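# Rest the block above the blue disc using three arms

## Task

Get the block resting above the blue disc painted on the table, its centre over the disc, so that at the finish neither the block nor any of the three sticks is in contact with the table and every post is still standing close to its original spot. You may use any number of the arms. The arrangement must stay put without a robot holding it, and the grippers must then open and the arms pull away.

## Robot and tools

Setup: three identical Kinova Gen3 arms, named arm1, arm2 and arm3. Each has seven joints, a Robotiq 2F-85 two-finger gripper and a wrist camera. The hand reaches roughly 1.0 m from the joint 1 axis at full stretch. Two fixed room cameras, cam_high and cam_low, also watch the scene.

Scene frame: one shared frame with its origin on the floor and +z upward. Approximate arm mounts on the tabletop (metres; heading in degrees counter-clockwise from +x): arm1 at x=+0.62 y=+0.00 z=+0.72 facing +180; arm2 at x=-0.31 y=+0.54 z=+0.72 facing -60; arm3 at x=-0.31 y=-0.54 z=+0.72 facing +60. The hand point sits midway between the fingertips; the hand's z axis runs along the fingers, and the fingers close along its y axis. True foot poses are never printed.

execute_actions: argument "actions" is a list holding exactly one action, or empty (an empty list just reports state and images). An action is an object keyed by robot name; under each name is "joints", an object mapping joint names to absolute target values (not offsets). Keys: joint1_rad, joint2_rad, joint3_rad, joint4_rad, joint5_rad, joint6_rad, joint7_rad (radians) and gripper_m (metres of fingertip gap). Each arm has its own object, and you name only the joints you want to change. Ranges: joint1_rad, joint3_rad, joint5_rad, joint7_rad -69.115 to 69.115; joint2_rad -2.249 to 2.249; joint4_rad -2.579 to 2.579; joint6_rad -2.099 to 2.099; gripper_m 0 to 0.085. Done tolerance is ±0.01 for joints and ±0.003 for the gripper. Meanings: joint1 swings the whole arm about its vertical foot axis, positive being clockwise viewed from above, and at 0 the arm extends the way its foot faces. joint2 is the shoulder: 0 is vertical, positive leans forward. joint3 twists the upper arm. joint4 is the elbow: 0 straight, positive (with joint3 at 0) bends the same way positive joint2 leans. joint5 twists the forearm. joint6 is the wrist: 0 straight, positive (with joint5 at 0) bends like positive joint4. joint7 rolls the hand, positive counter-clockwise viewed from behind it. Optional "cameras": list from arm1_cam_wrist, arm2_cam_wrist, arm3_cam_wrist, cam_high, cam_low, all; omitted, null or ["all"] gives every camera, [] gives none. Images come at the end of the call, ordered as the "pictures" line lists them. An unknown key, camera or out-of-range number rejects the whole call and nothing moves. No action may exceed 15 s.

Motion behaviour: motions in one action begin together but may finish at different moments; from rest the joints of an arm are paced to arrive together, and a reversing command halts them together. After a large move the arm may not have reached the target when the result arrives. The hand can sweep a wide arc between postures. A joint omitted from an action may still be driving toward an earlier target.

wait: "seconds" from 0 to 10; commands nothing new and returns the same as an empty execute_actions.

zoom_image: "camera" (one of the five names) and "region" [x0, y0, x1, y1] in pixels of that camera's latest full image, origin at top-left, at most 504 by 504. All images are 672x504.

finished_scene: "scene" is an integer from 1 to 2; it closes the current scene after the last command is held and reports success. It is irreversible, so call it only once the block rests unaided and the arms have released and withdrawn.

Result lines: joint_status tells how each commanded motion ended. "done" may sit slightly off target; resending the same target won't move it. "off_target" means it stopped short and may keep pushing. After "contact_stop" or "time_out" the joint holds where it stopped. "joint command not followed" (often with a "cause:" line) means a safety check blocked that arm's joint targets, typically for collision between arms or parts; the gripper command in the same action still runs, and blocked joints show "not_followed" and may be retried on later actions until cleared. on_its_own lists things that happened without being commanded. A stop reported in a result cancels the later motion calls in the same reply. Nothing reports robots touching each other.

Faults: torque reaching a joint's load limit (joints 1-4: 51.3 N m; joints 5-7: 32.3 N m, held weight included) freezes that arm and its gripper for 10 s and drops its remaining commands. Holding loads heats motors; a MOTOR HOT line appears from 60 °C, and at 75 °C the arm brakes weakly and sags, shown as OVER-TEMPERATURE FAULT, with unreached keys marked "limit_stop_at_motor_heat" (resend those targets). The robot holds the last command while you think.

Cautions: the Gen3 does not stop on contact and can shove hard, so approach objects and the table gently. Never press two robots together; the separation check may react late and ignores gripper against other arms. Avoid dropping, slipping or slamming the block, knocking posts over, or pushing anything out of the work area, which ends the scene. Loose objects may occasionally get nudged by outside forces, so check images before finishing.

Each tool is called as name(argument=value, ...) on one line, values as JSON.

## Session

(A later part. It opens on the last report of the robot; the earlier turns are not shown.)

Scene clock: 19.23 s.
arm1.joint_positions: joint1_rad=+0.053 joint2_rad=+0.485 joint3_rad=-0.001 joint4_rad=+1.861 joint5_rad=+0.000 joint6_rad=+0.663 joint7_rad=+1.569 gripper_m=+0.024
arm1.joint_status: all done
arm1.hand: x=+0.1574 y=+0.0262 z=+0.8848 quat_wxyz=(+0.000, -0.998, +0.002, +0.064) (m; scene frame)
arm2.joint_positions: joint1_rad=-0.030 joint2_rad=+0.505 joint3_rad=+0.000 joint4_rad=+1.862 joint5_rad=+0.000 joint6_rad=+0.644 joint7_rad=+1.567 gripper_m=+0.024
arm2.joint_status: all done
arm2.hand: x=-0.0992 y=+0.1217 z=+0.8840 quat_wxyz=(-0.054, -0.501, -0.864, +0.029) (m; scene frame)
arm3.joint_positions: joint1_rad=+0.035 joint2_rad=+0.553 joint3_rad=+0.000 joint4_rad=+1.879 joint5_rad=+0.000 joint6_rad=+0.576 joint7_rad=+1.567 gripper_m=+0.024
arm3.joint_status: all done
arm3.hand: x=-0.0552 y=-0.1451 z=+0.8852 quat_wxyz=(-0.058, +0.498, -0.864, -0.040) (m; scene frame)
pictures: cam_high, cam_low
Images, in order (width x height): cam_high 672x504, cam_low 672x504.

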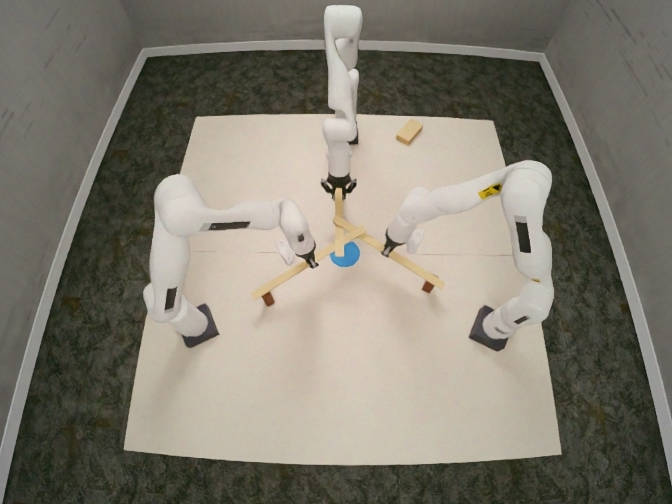

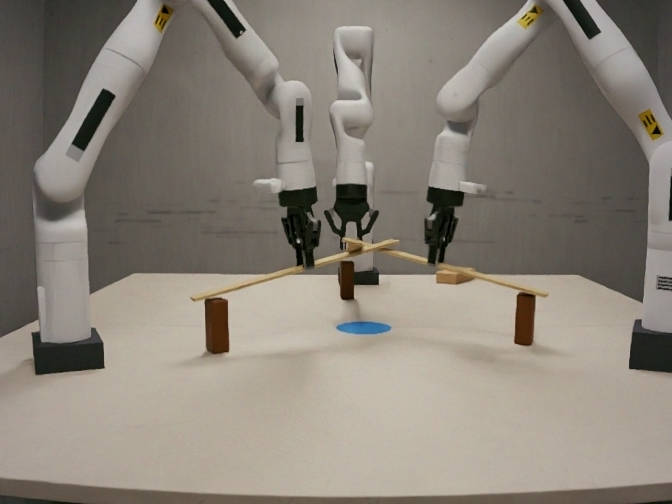

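execute_actions(actions=[{"arm1":{"joints":{"joint2_rad":0.4992,"joint4_rad":1.8717,"joint6_rad":0.6407}},"arm2":{"joints":{"joint2_rad":0.5191,"joint4_rad":1.8713,"joint6_rad":0.6212}},"arm3":{"joints":{"joint2_rad":0.5687,"joint4_rad":1.8884,"joint6_rad":0.5545}}}], cameras=["cam_high","cam_low"])

zoom_image(camera="cam_low", region=[170, 240, 300, 360])

zoom_image(camera="cam_low", region=[440, 240, 570, 360])

zoom_image(camera="cam_low", region=[300, 220, 420, 310])

Scene clock: 33.00 s.
arm1.joint_positions: joint1_rad=+0.053 joint2_rad=+0.500 joint3_rad=-0.001 joint4_rad=+1.871 joint5_rad=+0.000 joint6_rad=+0.639 joint7_rad=+1.569 gripper_m=+0.024
arm1.joint_status: all done
arm1.hand: x=+0.1580 y=+0.0261 z=+0.8761 quat_wxyz=(+0.000, -0.998, +0.002, +0.063) (m; scene frame)
arm2.joint_positions: joint1_rad=-0.031 joint2_rad=+0.517 joint3_rad=-0.001 joint4_rad=+1.871 joint5_rad=+0.000 joint6_rad=+0.621 joint7_rad=+1.567 gripper_m=+0.024
arm2.joint_status: all done
arm2.hand: x=-0.0987 y=+0.1218 z=+0.8772 quat_wxyz=(-0.055, -0.500, -0.864, +0.029) (m; scene frame)
arm3.joint_positions: joint1_rad=+0.036 joint2_rad=+0.566 joint3_rad=+0.001 joint4_rad=+1.887 joint5_rad=+0.000 joint6_rad=+0.554 joint7_rad=+1.567 gripper_m=+0.024
arm3.joint_status: all done
arm3.hand: x=-0.0550 y=-0.1452 z=+0.8780 quat_wxyz=(-0.058, +0.497, -0.865, -0.040) (m; scene frame)
pictures: cam_high, cam_low
Images, in order (width x height): cam_high 672x504, cam_low 672x504.

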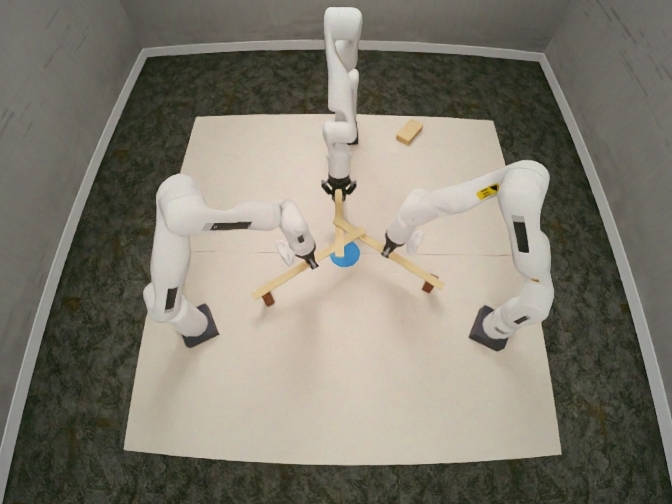

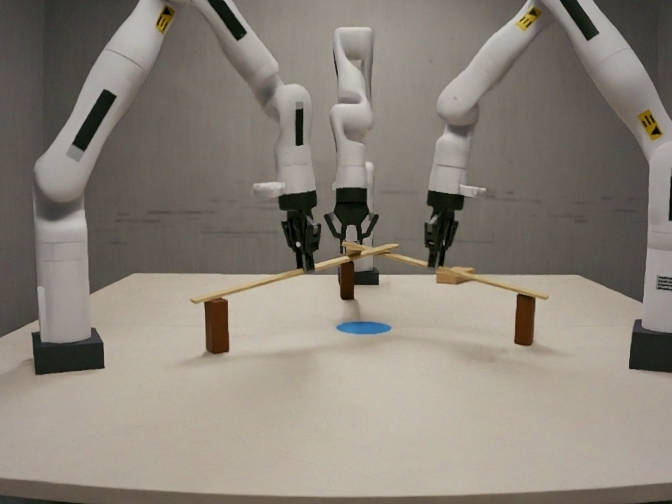

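Region (170, 240, 300, 360) of cam_low's 672x504 image, scaled by 3.877, with more detail than that image has; it fills the top 465 rows of this view, and the rest is white.

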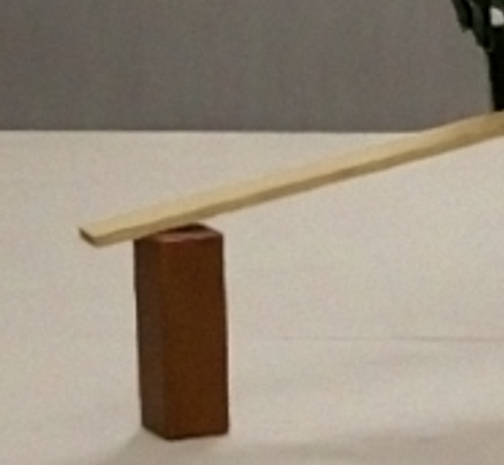

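Region (440, 240, 570, 360) of cam_low's 672x504 image, scaled by 3.877, with more detail than that image has; it fills the top 465 rows of this view, and the rest is white.

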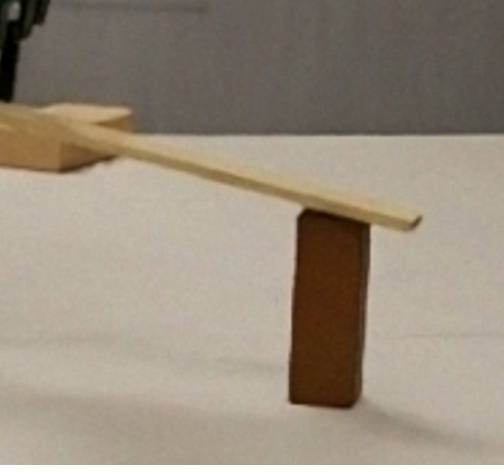

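Region (300, 220, 420, 310) of cam_low's 672x504 image, scaled by 4.200, with more detail than that image has; it fills the top 378 rows of this view, and the rest is white.

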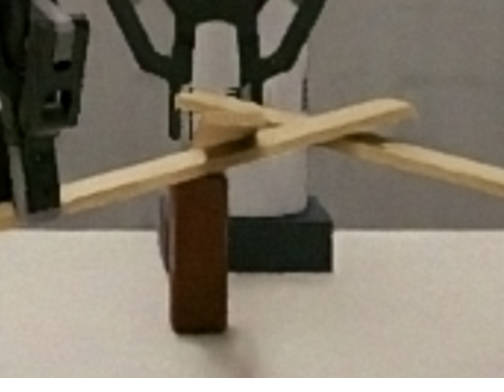

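execute_actions(actions=[{"arm1":{"joints":{"gripper_m":0.045}},"arm2":{"joints":{"gripper_m":0.045}},"arm3":{"joints":{"gripper_m":0.045}}}])

zoom_image(camera="cam_low", region=[170, 200, 570, 360])

Scene clock: 34.03 s.
arm1.joint_positions: joint1_rad=+0.054 joint2_rad=+0.499 joint3_rad=+0.000 joint4_rad=+1.872 joint5_rad=+0.000 joint6_rad=+0.641 joint7_rad=+1.569 gripper_m=+0.045
arm1.joint_status: all done
arm1.hand: x=+0.1587 y=+0.0272 z=+0.8762 quat_wxyz=(+0.000, -0.998, +0.003, +0.062) (m; scene frame)
arm2.joint_positions: joint1_rad=-0.030 joint2_rad=+0.519 joint3_rad=+0.000 joint4_rad=+1.871 joint5_rad=+0.000 joint6_rad=+0.621 joint7_rad=+1.567 gripper_m=+0.045
arm2.joint_status: all done
arm2.hand: x=-0.0996 y=+0.1220 z=+0.8760 quat_wxyz=(-0.054, -0.501, -0.863, +0.029) (m; scene frame)
arm3.joint_positions: joint1_rad=+0.035 joint2_rad=+0.569 joint3_rad=+0.000 joint4_rad=+1.888 joint5_rad=+0.000 joint6_rad=+0.554 joint7_rad=+1.567 gripper_m=+0.045
arm3.joint_status: all done
arm3.hand: x=-0.0564 y=-0.1462 z=+0.8765 quat_wxyz=(-0.056, +0.498, -0.864, -0.039) (m; scene frame)
pictures: arm1_cam_wrist, arm2_cam_wrist, arm3_cam_wrist, cam_high, cam_low
Images, in order (width x height): arm1_cam_wrist 672x504, arm2_cam_wrist 672x504, arm3_cam_wrist 672x504, cam_high 672x504, cam_low 672x504.

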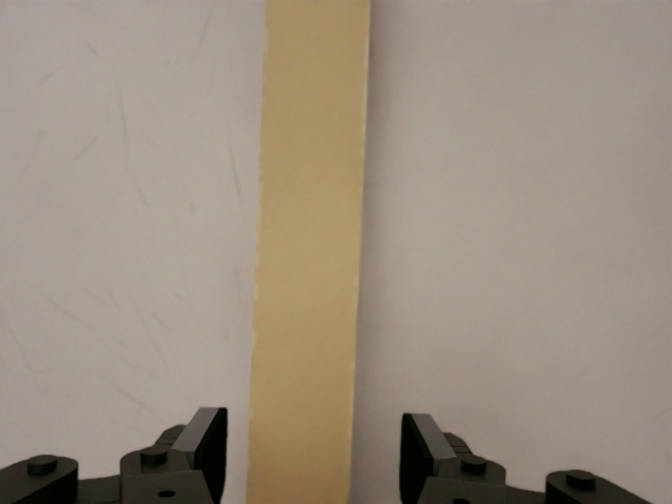

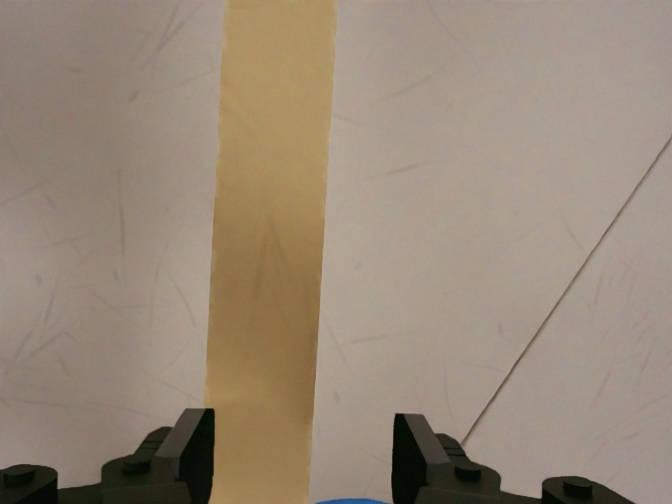

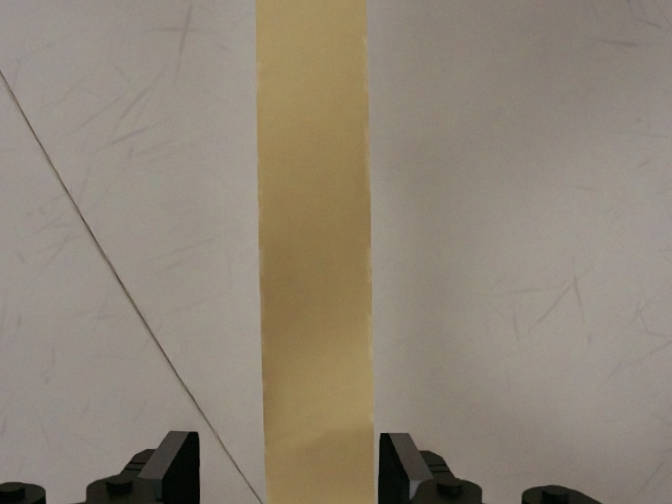

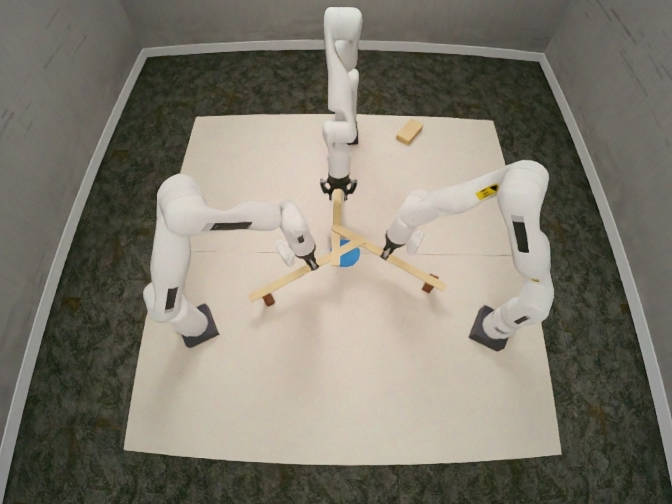

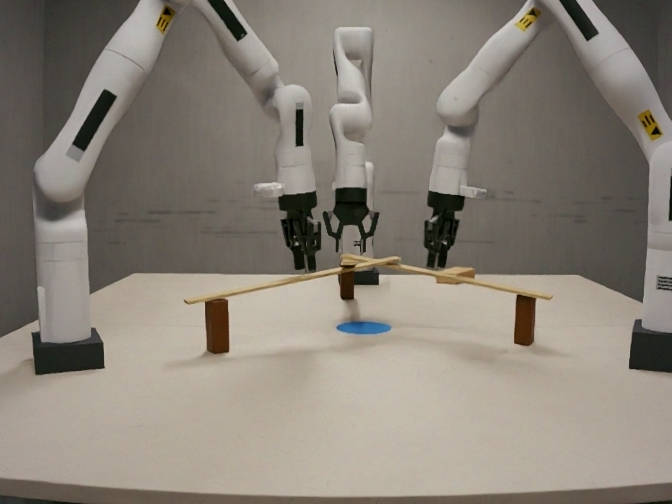

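Region (170, 200, 570, 360) of cam_low's 672x504 image, scaled by 1.260, with more detail than that image has; it fills the top 202 rows of this view, and the rest is white.

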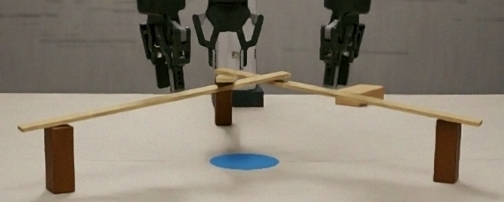

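execute_actions(actions=[{"arm1":{"joints":{"joint2_rad":0.40,"joint6_rad":0.70,"gripper_m":0.085}},"arm2":{"joints":{"joint2_rad":-0.2,"joint4_rad":1.8,"joint6_rad":1.5,"gripper_m":0.085}},"arm3":{"joints":{"joint2_rad":-0.2,"joint4_rad":1.8,"joint6_rad":1.5,"gripper_m":0.085}}}], cameras=[])

execute_actions(actions=[{"arm1":{"joints":{"joint1_rad":-1.66,"joint2_rad":0.14,"joint4_rad":2.1113,"joint6_rad":0.89,"joint7_rad":2.36}}}], cameras=["arm1_cam_wrist","cam_high","cam_low"])

zoom_image(camera="cam_high", region=[230, 130, 470, 330])

Scene clock: 36.47 s.
arm1.joint_positions: joint1_rad=+0.054 joint2_rad=+0.400 joint3_rad=+0.000 joint4_rad=+1.872 joint5_rad=+0.000 joint6_rad=+0.700 joint7_rad=+1.569 gripper_m=+0.085
arm1.joint_status: all done
arm1.hand: x=+0.1625 y=+0.0271 z=+0.9190 quat_wxyz=(+0.000, -0.997, +0.003, +0.082) (m; scene frame)
arm2.joint_positions: joint1_rad=-0.030 joint2_rad=-0.200 joint3_rad=+0.000 joint4_rad=+1.800 joint5_rad=+0.000 joint6_rad=+1.500 joint7_rad=+1.567 gripper_m=+0.085
arm2.joint_status: all done
arm2.hand: x=-0.2092 y=+0.3103 z=+1.1430 quat_wxyz=(-0.015, -0.502, -0.865, +0.007) (m; scene frame)
arm3.joint_positions: joint1_rad=+0.035 joint2_rad=-0.200 joint3_rad=+0.000 joint4_rad=+1.800 joint5_rad=+0.000 joint6_rad=+1.500 joint7_rad=+1.567 gripper_m=+0.085
arm3.joint_status: all done
arm3.hand: x=-0.1649 y=-0.3421 z=+1.1648 quat_wxyz=(-0.018, +0.500, -0.866, -0.017) (m; scene frame)
pictures: none
No camera images: the call's "cameras" was empty. Leave "cameras" out to get every camera's image.

Scene clock: 39.43 s.
arm1.joint_positions: joint1_rad=-1.660 joint2_rad=+0.140 joint3_rad=+0.000 joint4_rad=+2.111 joint5_rad=+0.000 joint6_rad=+0.890 joint7_rad=+2.360 gripper_m=+0.085
arm1.joint_status: all done
arm1.hand: x=+0.6360 y=-0.3037 z=+0.9510 quat_wxyz=(-0.003, -0.316, -0.949, -0.001) (m; scene frame)
arm2.joint_positions: joint1_rad=-0.030 joint2_rad=-0.200 joint3_rad=+0.000 joint4_rad=+1.800 joint5_rad=+0.000 joint6_rad=+1.500 joint7_rad=+1.567 gripper_m=+0.085
arm2.joint_status: not commanded
arm2.hand: x=-0.2093 y=+0.3103 z=+1.1430 quat_wxyz=(-0.015, -0.502, -0.865, +0.007) (m; scene frame)
arm3.joint_positions: joint1_rad=+0.035 joint2_rad=-0.200 joint3_rad=+0.000 joint4_rad=+1.800 joint5_rad=+0.000 joint6_rad=+1.500 joint7_rad=+1.567 gripper_m=+0.085
arm3.joint_status: not commanded
arm3.hand: x=-0.1649 y=-0.3422 z=+1.1649 quat_wxyz=(-0.018, +0.500, -0.866, -0.017) (m; scene frame)
pictures: arm1_cam_wrist, cam_high, cam_low
Images, in order (width x height): arm1_cam_wrist 672x504, cam_high 672x504, cam_low 672x504.

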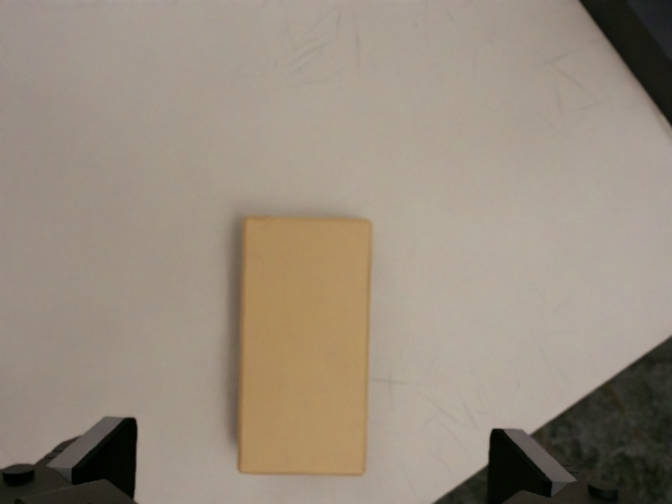

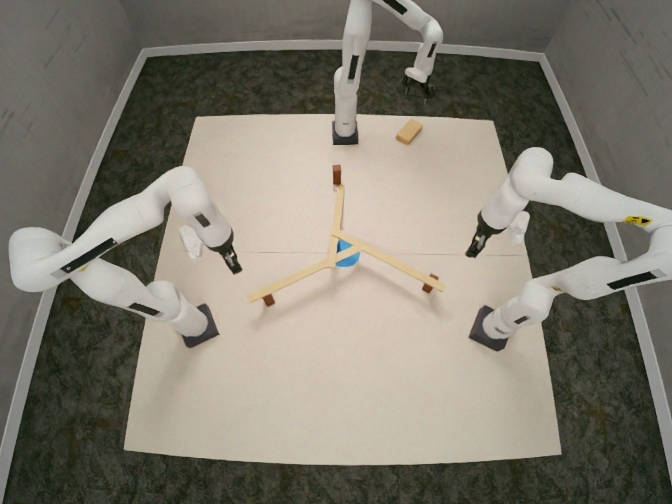

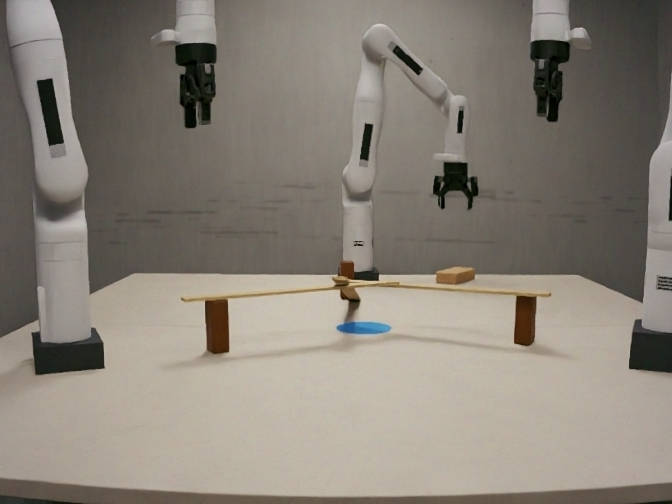

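Region (230, 130, 470, 330) of cam_high's 672x504 image, scaled by 2.100, with more detail than that image has.

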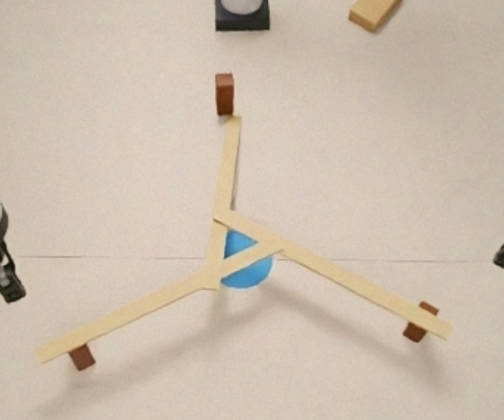

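execute_actions(actions=[{"arm1":{"joints":{"joint1_rad":0.05,"joint2_rad":0.279,"joint4_rad":1.734,"joint6_rad":1.129,"joint7_rad":1.569}},"arm2":{"joints":{"joint2_rad":0.4175,"joint4_rad":1.554,"joint6_rad":1.17}},"arm3":{"joints":{"joint2_rad":0.4373,"joint4_rad":1.5925,"joint6_rad":1.112}}}])

Scene clock: 42.83 s.
arm1.joint_positions: joint1_rad=+0.050 joint2_rad=+0.279 joint3_rad=+0.000 joint4_rad=+1.734 joint5_rad=+0.000 joint6_rad=+1.129 joint7_rad=+1.569 gripper_m=+0.085
arm1.joint_status: all done
arm1.hand: x=+0.2189 y=+0.0252 z=+0.9999 quat_wxyz=(+0.000, -1.000, +0.001, -0.003) (m; scene frame)
arm2.joint_positions: joint1_rad=-0.030 joint2_rad=+0.418 joint3_rad=+0.000 joint4_rad=+1.554 joint5_rad=+0.000 joint6_rad=+1.170 joint7_rad=+1.567 gripper_m=+0.085
arm2.joint_status: all done
arm2.hand: x=-0.1012 y=+0.1240 z=+0.9998 quat_wxyz=(+0.003, -0.502, -0.865, -0.003) (m; scene frame)
arm3.joint_positions: joint1_rad=+0.035 joint2_rad=+0.437 joint3_rad=+0.000 joint4_rad=+1.592 joint5_rad=+0.000 joint6_rad=+1.112 joint7_rad=+1.567 gripper_m=+0.085
arm3.joint_status: all done
arm3.hand: x=-0.0584 y=-0.1526 z=+1.0047 quat_wxyz=(+0.000, +0.500, -0.866, -0.006) (m; scene frame)
pictures: arm1_cam_wrist, arm2_cam_wrist, arm3_cam_wrist, cam_high, cam_low
Images, in order (width x height): arm1_cam_wrist 672x504, arm2_cam_wrist 672x504, arm3_cam_wrist 672x504, cam_high 672x504, cam_low 672x504.

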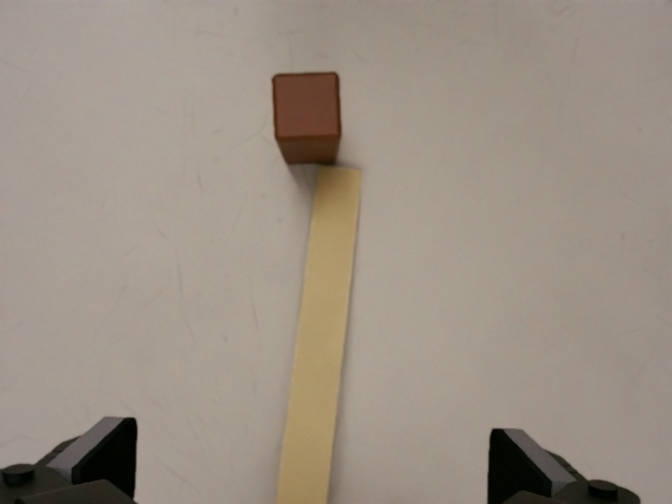

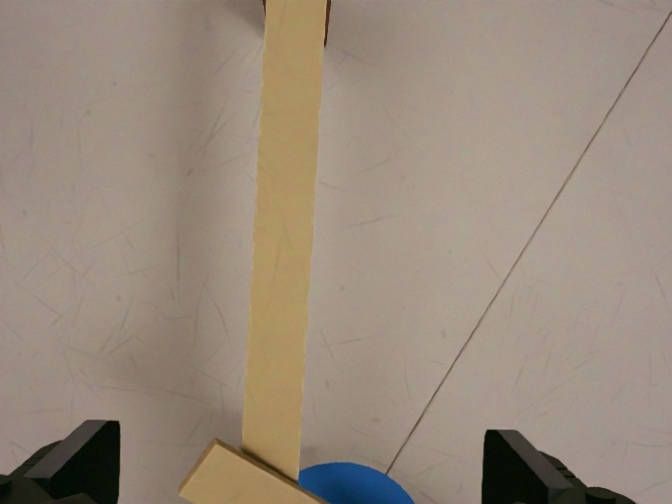

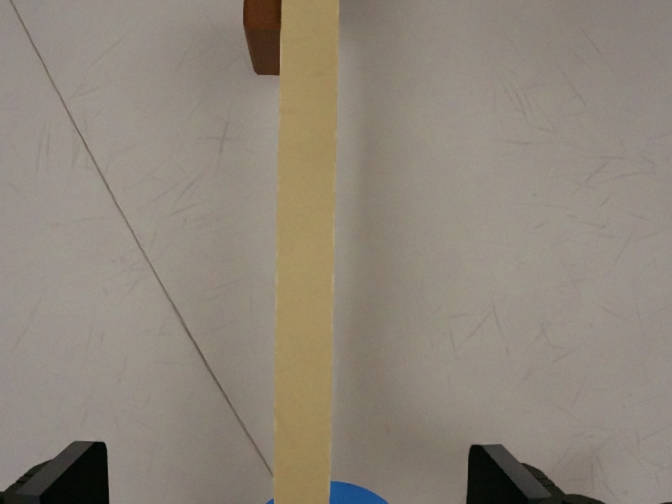

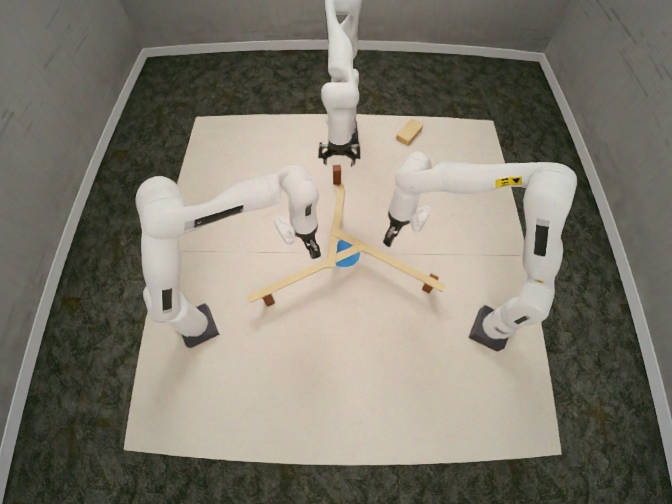

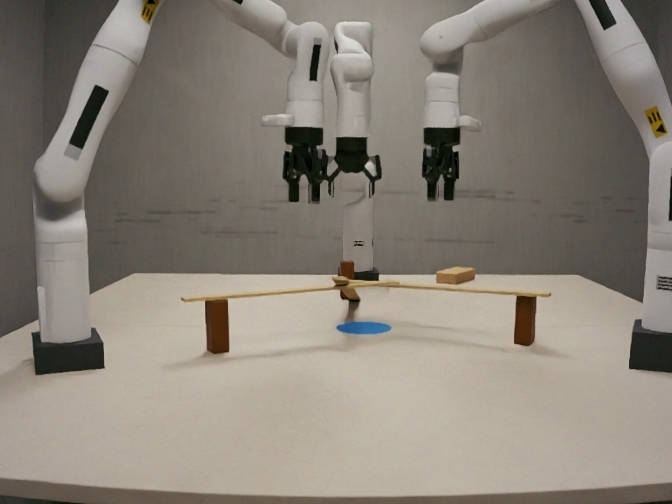

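execute_actions(actions=[{"arm1":{"joints":{"joint1_rad":0.061,"joint2_rad":0.664,"joint4_rad":1.9832,"joint6_rad":0.2144,"joint7_rad":1.471,"gripper_m":0.065}},"arm2":{"joints":{"joint1_rad":0.009,"joint2_rad":0.5868,"joint4_rad":1.8697,"joint6_rad":0.655,"joint7_rad":1.548,"gripper_m":0.065}},"arm3":{"joints":{"joint1_rad":0.024,"joint2_rad":0.6354,"joint4_rad":1.8936,"joint6_rad":0.5826,"joint7_rad":1.538,"gripper_m":0.065}}}])

zoom_image(camera="cam_low", region=[260, 210, 480, 340])

Scene clock: 45.97 s.
arm1.joint_positions: joint1_rad=+0.061 joint2_rad=+0.664 joint3_rad=+0.000 joint4_rad=+1.983 joint5_rad=+0.000 joint6_rad=+0.214 joint7_rad=+1.471 gripper_m=+0.065
arm1.joint_status: all done
arm1.hand: x=+0.1256 y=+0.0308 z=+0.7963 quat_wxyz=(-0.006, -0.989, +0.055, +0.137) (m; scene frame)
arm2.joint_positions: joint1_rad=+0.009 joint2_rad=+0.587 joint3_rad=+0.000 joint4_rad=+1.870 joint5_rad=+0.000 joint6_rad=+0.655 joint7_rad=+1.548 gripper_m=+0.065
arm2.joint_status: all done
arm2.hand: x=-0.1264 y=+0.1342 z=+0.8450 quat_wxyz=(-0.010, -0.527, -0.850, +0.004) (m; scene frame)
arm3.joint_positions: joint1_rad=+0.024 joint2_rad=+0.635 joint3_rad=+0.000 joint4_rad=+1.894 joint5_rad=+0.000 joint6_rad=+0.583 joint7_rad=+1.538 gripper_m=+0.065
arm3.joint_status: all done
arm3.hand: x=-0.0735 y=-0.1657 z=+0.8443 quat_wxyz=(-0.013, +0.492, -0.870, -0.014) (m; scene frame)
pictures: arm1_cam_wrist, arm2_cam_wrist, arm3_cam_wrist, cam_high, cam_low
Images, in order (width x height): arm1_cam_wrist 672x504, arm2_cam_wrist 672x504, arm3_cam_wrist 672x504, cam_high 672x504, cam_low 672x504.

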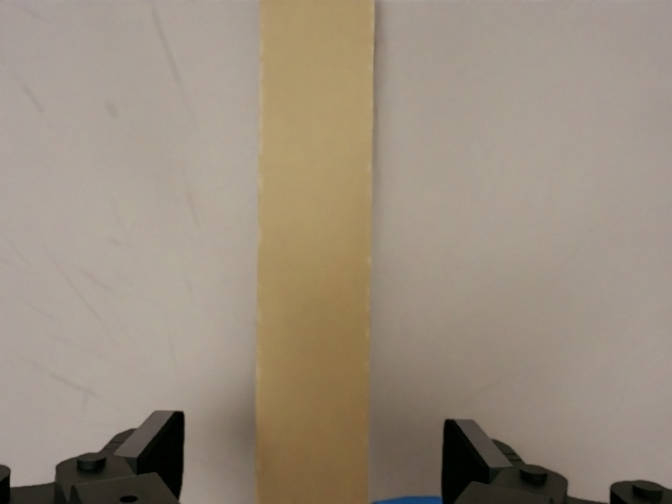

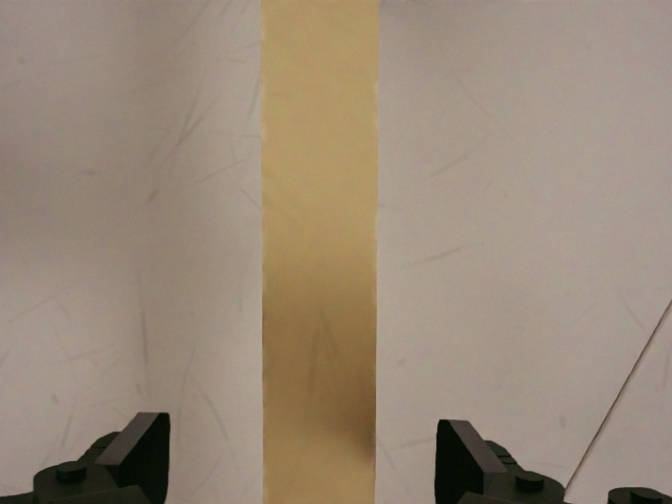

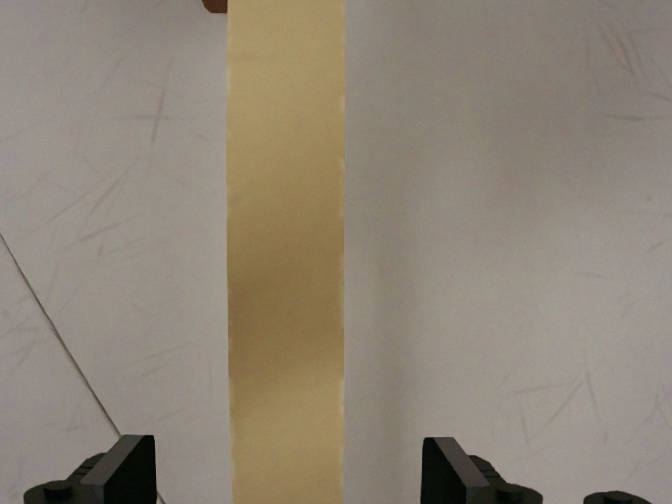

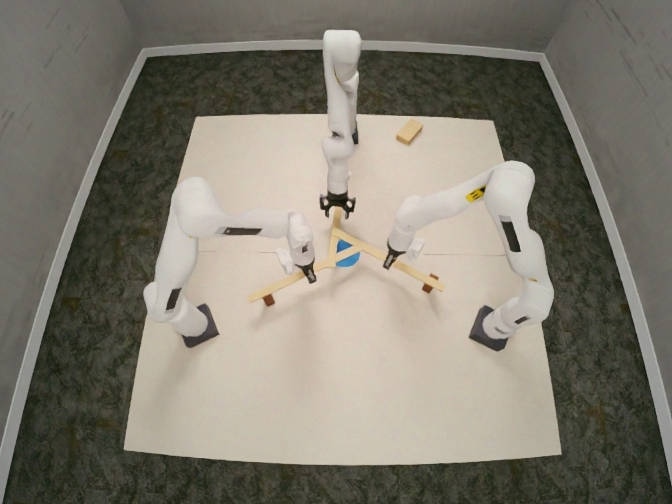

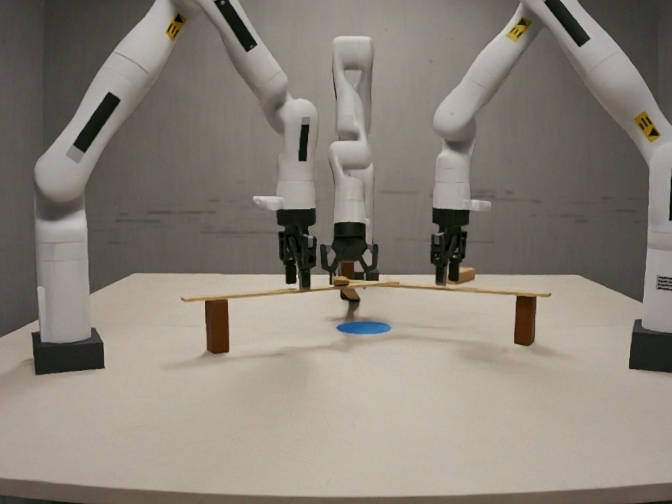

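Region (260, 210, 480, 340) of cam_low's 672x504 image, scaled by 2.291, with more detail than that image has; it fills the top 298 rows of this view, and the rest is white.

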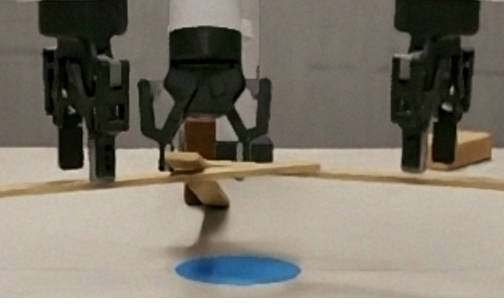

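execute_actions(actions=[{"arm1":{"joints":{"joint2_rad":0.673,"joint6_rad":0.2054,"gripper_m":0.05}},"arm2":{"joints":{"joint1_rad":0.0,"joint7_rad":1.539,"joint2_rad":0.610,"joint6_rad":0.672,"gripper_m":0.05}},"arm3":{"joints":{"joint2_rad":0.6586,"joint6_rad":0.5994,"gripper_m":0.05}}}], cameras=["arm1_cam_wrist","arm2_cam_wrist","arm3_cam_wrist","cam_low"])

zoom_image(camera="cam_low", region=[260, 210, 480, 340])

Scene clock: 46.97 s.
arm1.joint_positions: joint1_rad=+0.061 joint2_rad=+0.673 joint3_rad=+0.000 joint4_rad=+1.983 joint5_rad=+0.000 joint6_rad=+0.205 joint7_rad=+1.471 gripper_m=+0.050
arm1.joint_status: all done
arm1.hand: x=+0.1252 y=+0.0308 z=+0.7926 quat_wxyz=(-0.006, -0.989, +0.055, +0.137) (m; scene frame)
arm2.joint_positions: joint1_rad=+0.000 joint2_rad=+0.610 joint3_rad=+0.000 joint4_rad=+1.870 joint5_rad=+0.000 joint6_rad=+0.672 joint7_rad=+1.539 gripper_m=+0.050
arm2.joint_status: all done
arm2.hand: x=-0.1276 y=+0.1449 z=+0.8350 quat_wxyz=(+0.007, -0.527, -0.850, -0.006) (m; scene frame)
arm3.joint_positions: joint1_rad=+0.024 joint2_rad=+0.659 joint3_rad=+0.000 joint4_rad=+1.894 joint5_rad=+0.000 joint6_rad=+0.599 joint7_rad=+1.538 gripper_m=+0.050
arm3.joint_status: all done
arm3.hand: x=-0.0788 y=-0.1749 z=+0.8341 quat_wxyz=(+0.004, +0.492, -0.871, -0.004) (m; scene frame)
pictures: arm1_cam_wrist, arm2_cam_wrist, arm3_cam_wrist, cam_low
Images, in order (width x height): arm1_cam_wrist 672x504, arm2_cam_wrist 672x504, arm3_cam_wrist 672x504, cam_low 672x504.

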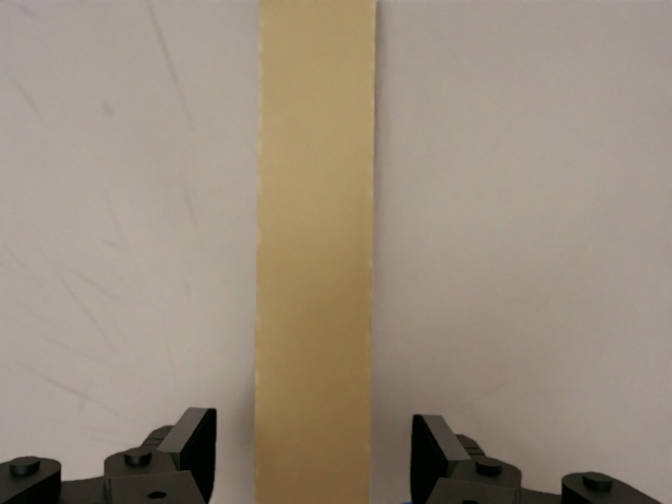

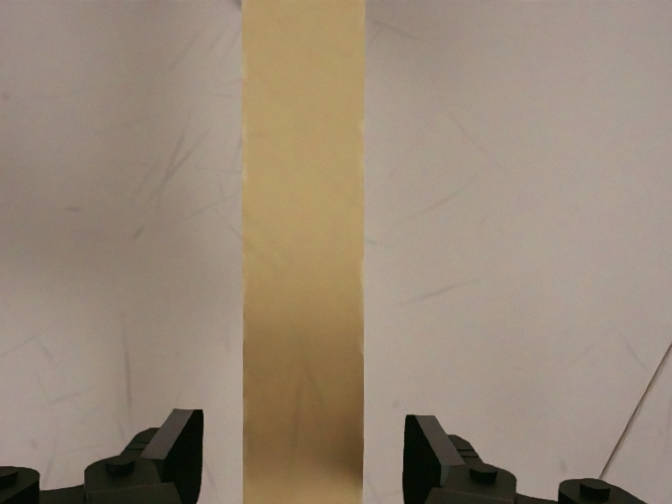

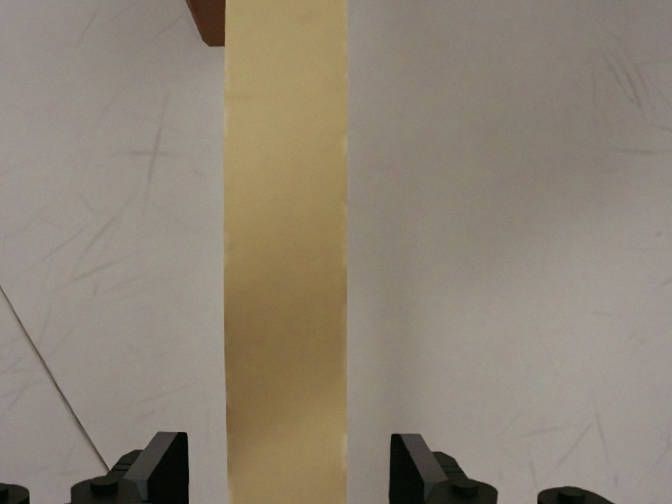

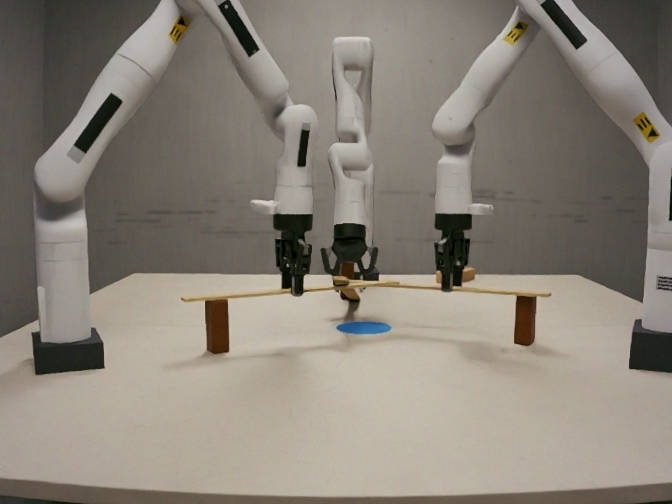

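Region (260, 210, 480, 340) of cam_low's 672x504 image, scaled by 2.291, with more detail than that image has; it fills the top 298 rows of this view, and the rest is white.

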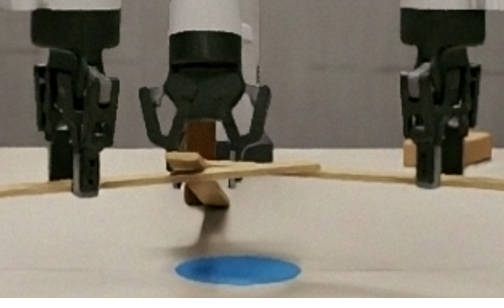

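execute_actions(actions=[{"arm1":{"joints":{"gripper_m":0.01}},"arm2":{"joints":{"gripper_m":0.01}},"arm3":{"joints":{"gripper_m":0.01}}}], cameras=[])

execute_actions(actions=[{"arm1":{"joints":{"joint1_rad":0.057,"joint2_rad":0.5404,"joint4_rad":1.71,"joint6_rad":0.7212,"joint7_rad":1.588}},"arm2":{"joints":{"joint1_rad":-0.012,"joint2_rad":0.4462,"joint4_rad":1.9184,"joint6_rad":0.627,"joint7_rad":1.604}},"arm3":{"joints":{"joint1_rad":0.056,"joint2_rad":0.4864,"joint4_rad":1.9733,"joint6_rad":0.5319,"joint7_rad":1.616}}}], cameras=["cam_high","cam_low"])

zoom_image(camera="cam_high", region=[230, 130, 470, 330])

zoom_image(camera="cam_low", region=[280, 200, 440, 320])

Scene clock: 48.80 s.
arm1.joint_positions: joint1_rad=+0.061 joint2_rad=+0.673 joint3_rad=+0.000 joint4_rad=+1.983 joint5_rad=+0.000 joint6_rad=+0.206 joint7_rad=+1.471 gripper_m=+0.024
arm1.joint_status: gripper_m off_target (ended at +0.024, target +0.010)
arm1.hand: x=+0.1254 y=+0.0308 z=+0.7925 quat_wxyz=(-0.006, -0.989, +0.055, +0.137) (m; scene frame)
arm2.joint_positions: joint1_rad=+0.000 joint2_rad=+0.609 joint3_rad=+0.000 joint4_rad=+1.870 joint5_rad=+0.000 joint6_rad=+0.672 joint7_rad=+1.539 gripper_m=+0.024
arm2.joint_status: gripper_m off_target (ended at +0.024, target +0.010)
arm2.hand: x=-0.1277 y=+0.1448 z=+0.8352 quat_wxyz=(+0.007, -0.527, -0.850, -0.006) (m; scene frame)
arm3.joint_positions: joint1_rad=+0.024 joint2_rad=+0.658 joint3_rad=+0.000 joint4_rad=+1.894 joint5_rad=+0.000 joint6_rad=+0.600 joint7_rad=+1.538 gripper_m=+0.024
arm3.joint_status: gripper_m off_target (ended at +0.024, target +0.010)
arm3.hand: x=-0.0788 y=-0.1750 z=+0.8342 quat_wxyz=(+0.004, +0.492, -0.871, -0.004) (m; scene frame)
pictures: none
No camera images: the call's "cameras" was empty. Leave "cameras" out to get every camera's image.

Scene clock: 50.17 s.
arm1.joint_positions: joint1_rad=+0.058 joint2_rad=+0.542 joint3_rad=+0.001 joint4_rad=+1.711 joint5_rad=+0.000 joint6_rad=+0.722 joint7_rad=+1.588 gripper_m=+0.024
arm1.joint_status: all done
arm1.hand: x=+0.1068 y=+0.0296 z=+0.8959 quat_wxyz=(+0.001, -0.997, -0.004, +0.081) (m; scene frame)
arm2.joint_positions: joint1_rad=-0.012 joint2_rad=+0.447 joint3_rad=+0.000 joint4_rad=+1.919 joint5_rad=+0.000 joint6_rad=+0.627 joint7_rad=+1.604 gripper_m=+0.024
arm2.joint_status: all done
arm2.hand: x=-0.1145 y=+0.1315 z=+0.8966 quat_wxyz=(-0.061, -0.492, -0.868, +0.036) (m; scene frame)
arm3.joint_positions: joint1_rad=+0.056 joint2_rad=+0.486 joint3_rad=+0.000 joint4_rad=+1.973 joint5_rad=+0.000 joint6_rad=+0.532 joint7_rad=+1.616 gripper_m=+0.024
arm3.joint_status: all done
arm3.hand: x=-0.0603 y=-0.1725 z=+0.8944 quat_wxyz=(-0.067, +0.510, -0.857, -0.042) (m; scene frame)
pictures: cam_high, cam_low
Images, in order (width x height): cam_high 672x504, cam_low 672x504.

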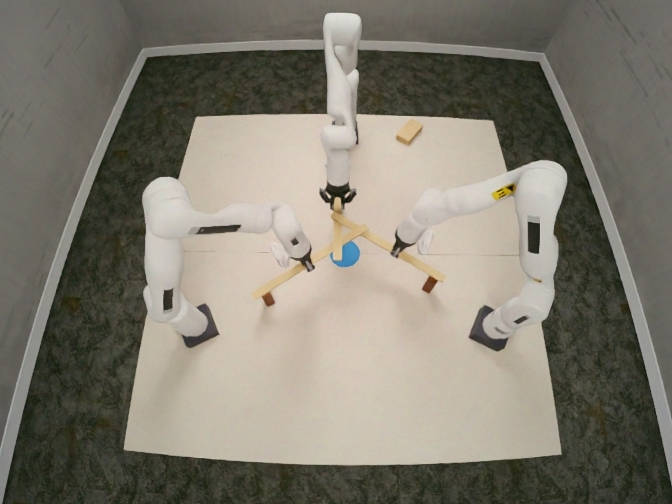

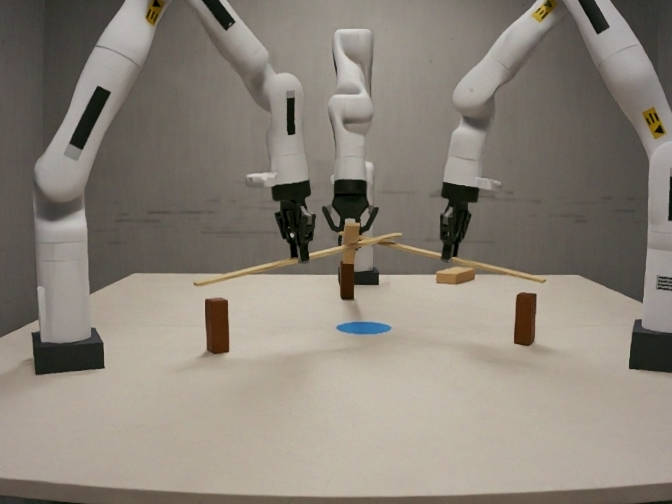

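Region (230, 130, 470, 330) of cam_high's 672x504 image, scaled by 2.100, with more detail than that image has.

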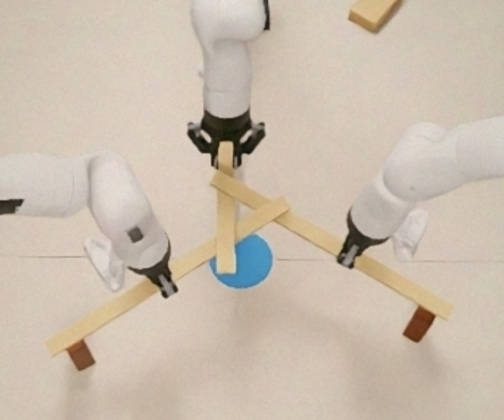

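Region (280, 200, 440, 320) of cam_low's 672x504 image, scaled by 3.150, with more detail than that image has; it fills the top 378 rows of this view, and the rest is white.

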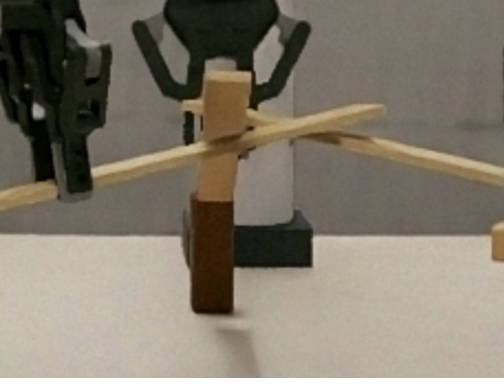

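execute_actions(actions=[{"arm1":{"joints":{"joint2_rad":0.5881,"joint4_rad":1.5931,"joint6_rad":0.8904}}}], cameras=["arm1_cam_wrist","cam_low"])

zoom_image(camera="cam_low", region=[280, 200, 440, 320])

Scene clock: 51.70 s.
arm1.joint_positions: joint1_rad=+0.057 joint2_rad=+0.589 joint3_rad=+0.000 joint4_rad=+1.594 joint5_rad=+0.000 joint6_rad=+0.891 joint7_rad=+1.588 gripper_m=+0.024
arm1.joint_status: all done
arm1.hand: x=+0.1070 y=+0.0293 z=+0.8995 quat_wxyz=(+0.001, -0.999, -0.004, +0.032) (m; scene frame)
arm2.joint_positions: joint1_rad=-0.012 joint2_rad=+0.447 joint3_rad=+0.000 joint4_rad=+1.919 joint5_rad=+0.000 joint6_rad=+0.627 joint7_rad=+1.604 gripper_m=+0.024
arm2.joint_status: not commanded
arm2.hand: x=-0.1145 y=+0.1316 z=+0.8965 quat_wxyz=(-0.061, -0.492, -0.868, +0.035) (m; scene frame)
arm3.joint_positions: joint1_rad=+0.056 joint2_rad=+0.486 joint3_rad=+0.000 joint4_rad=+1.973 joint5_rad=+0.000 joint6_rad=+0.532 joint7_rad=+1.616 gripper_m=+0.024
arm3.joint_status: not commanded
arm3.hand: x=-0.0605 y=-0.1728 z=+0.8940 quat_wxyz=(-0.066, +0.510, -0.857, -0.042) (m; scene frame)
pictures: arm1_cam_wrist, cam_low
Images, in order (width x height): arm1_cam_wrist 672x504, cam_low 672x504.

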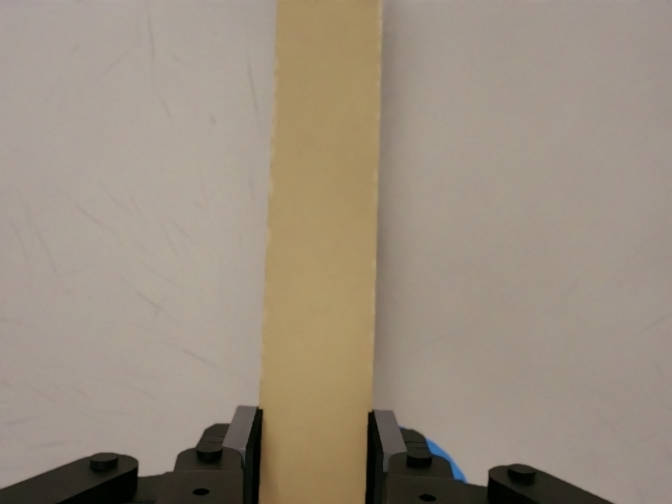

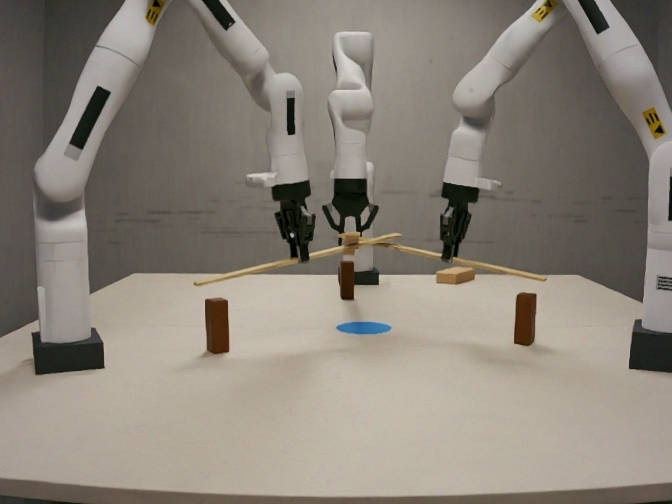

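Region (280, 200, 440, 320) of cam_low's 672x504 image, scaled by 3.150, with more detail than that image has; it fills the top 378 rows of this view, and the rest is white.

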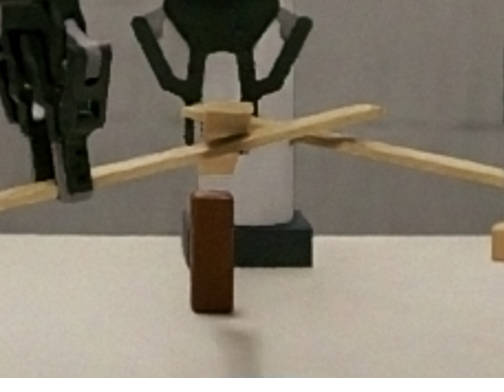

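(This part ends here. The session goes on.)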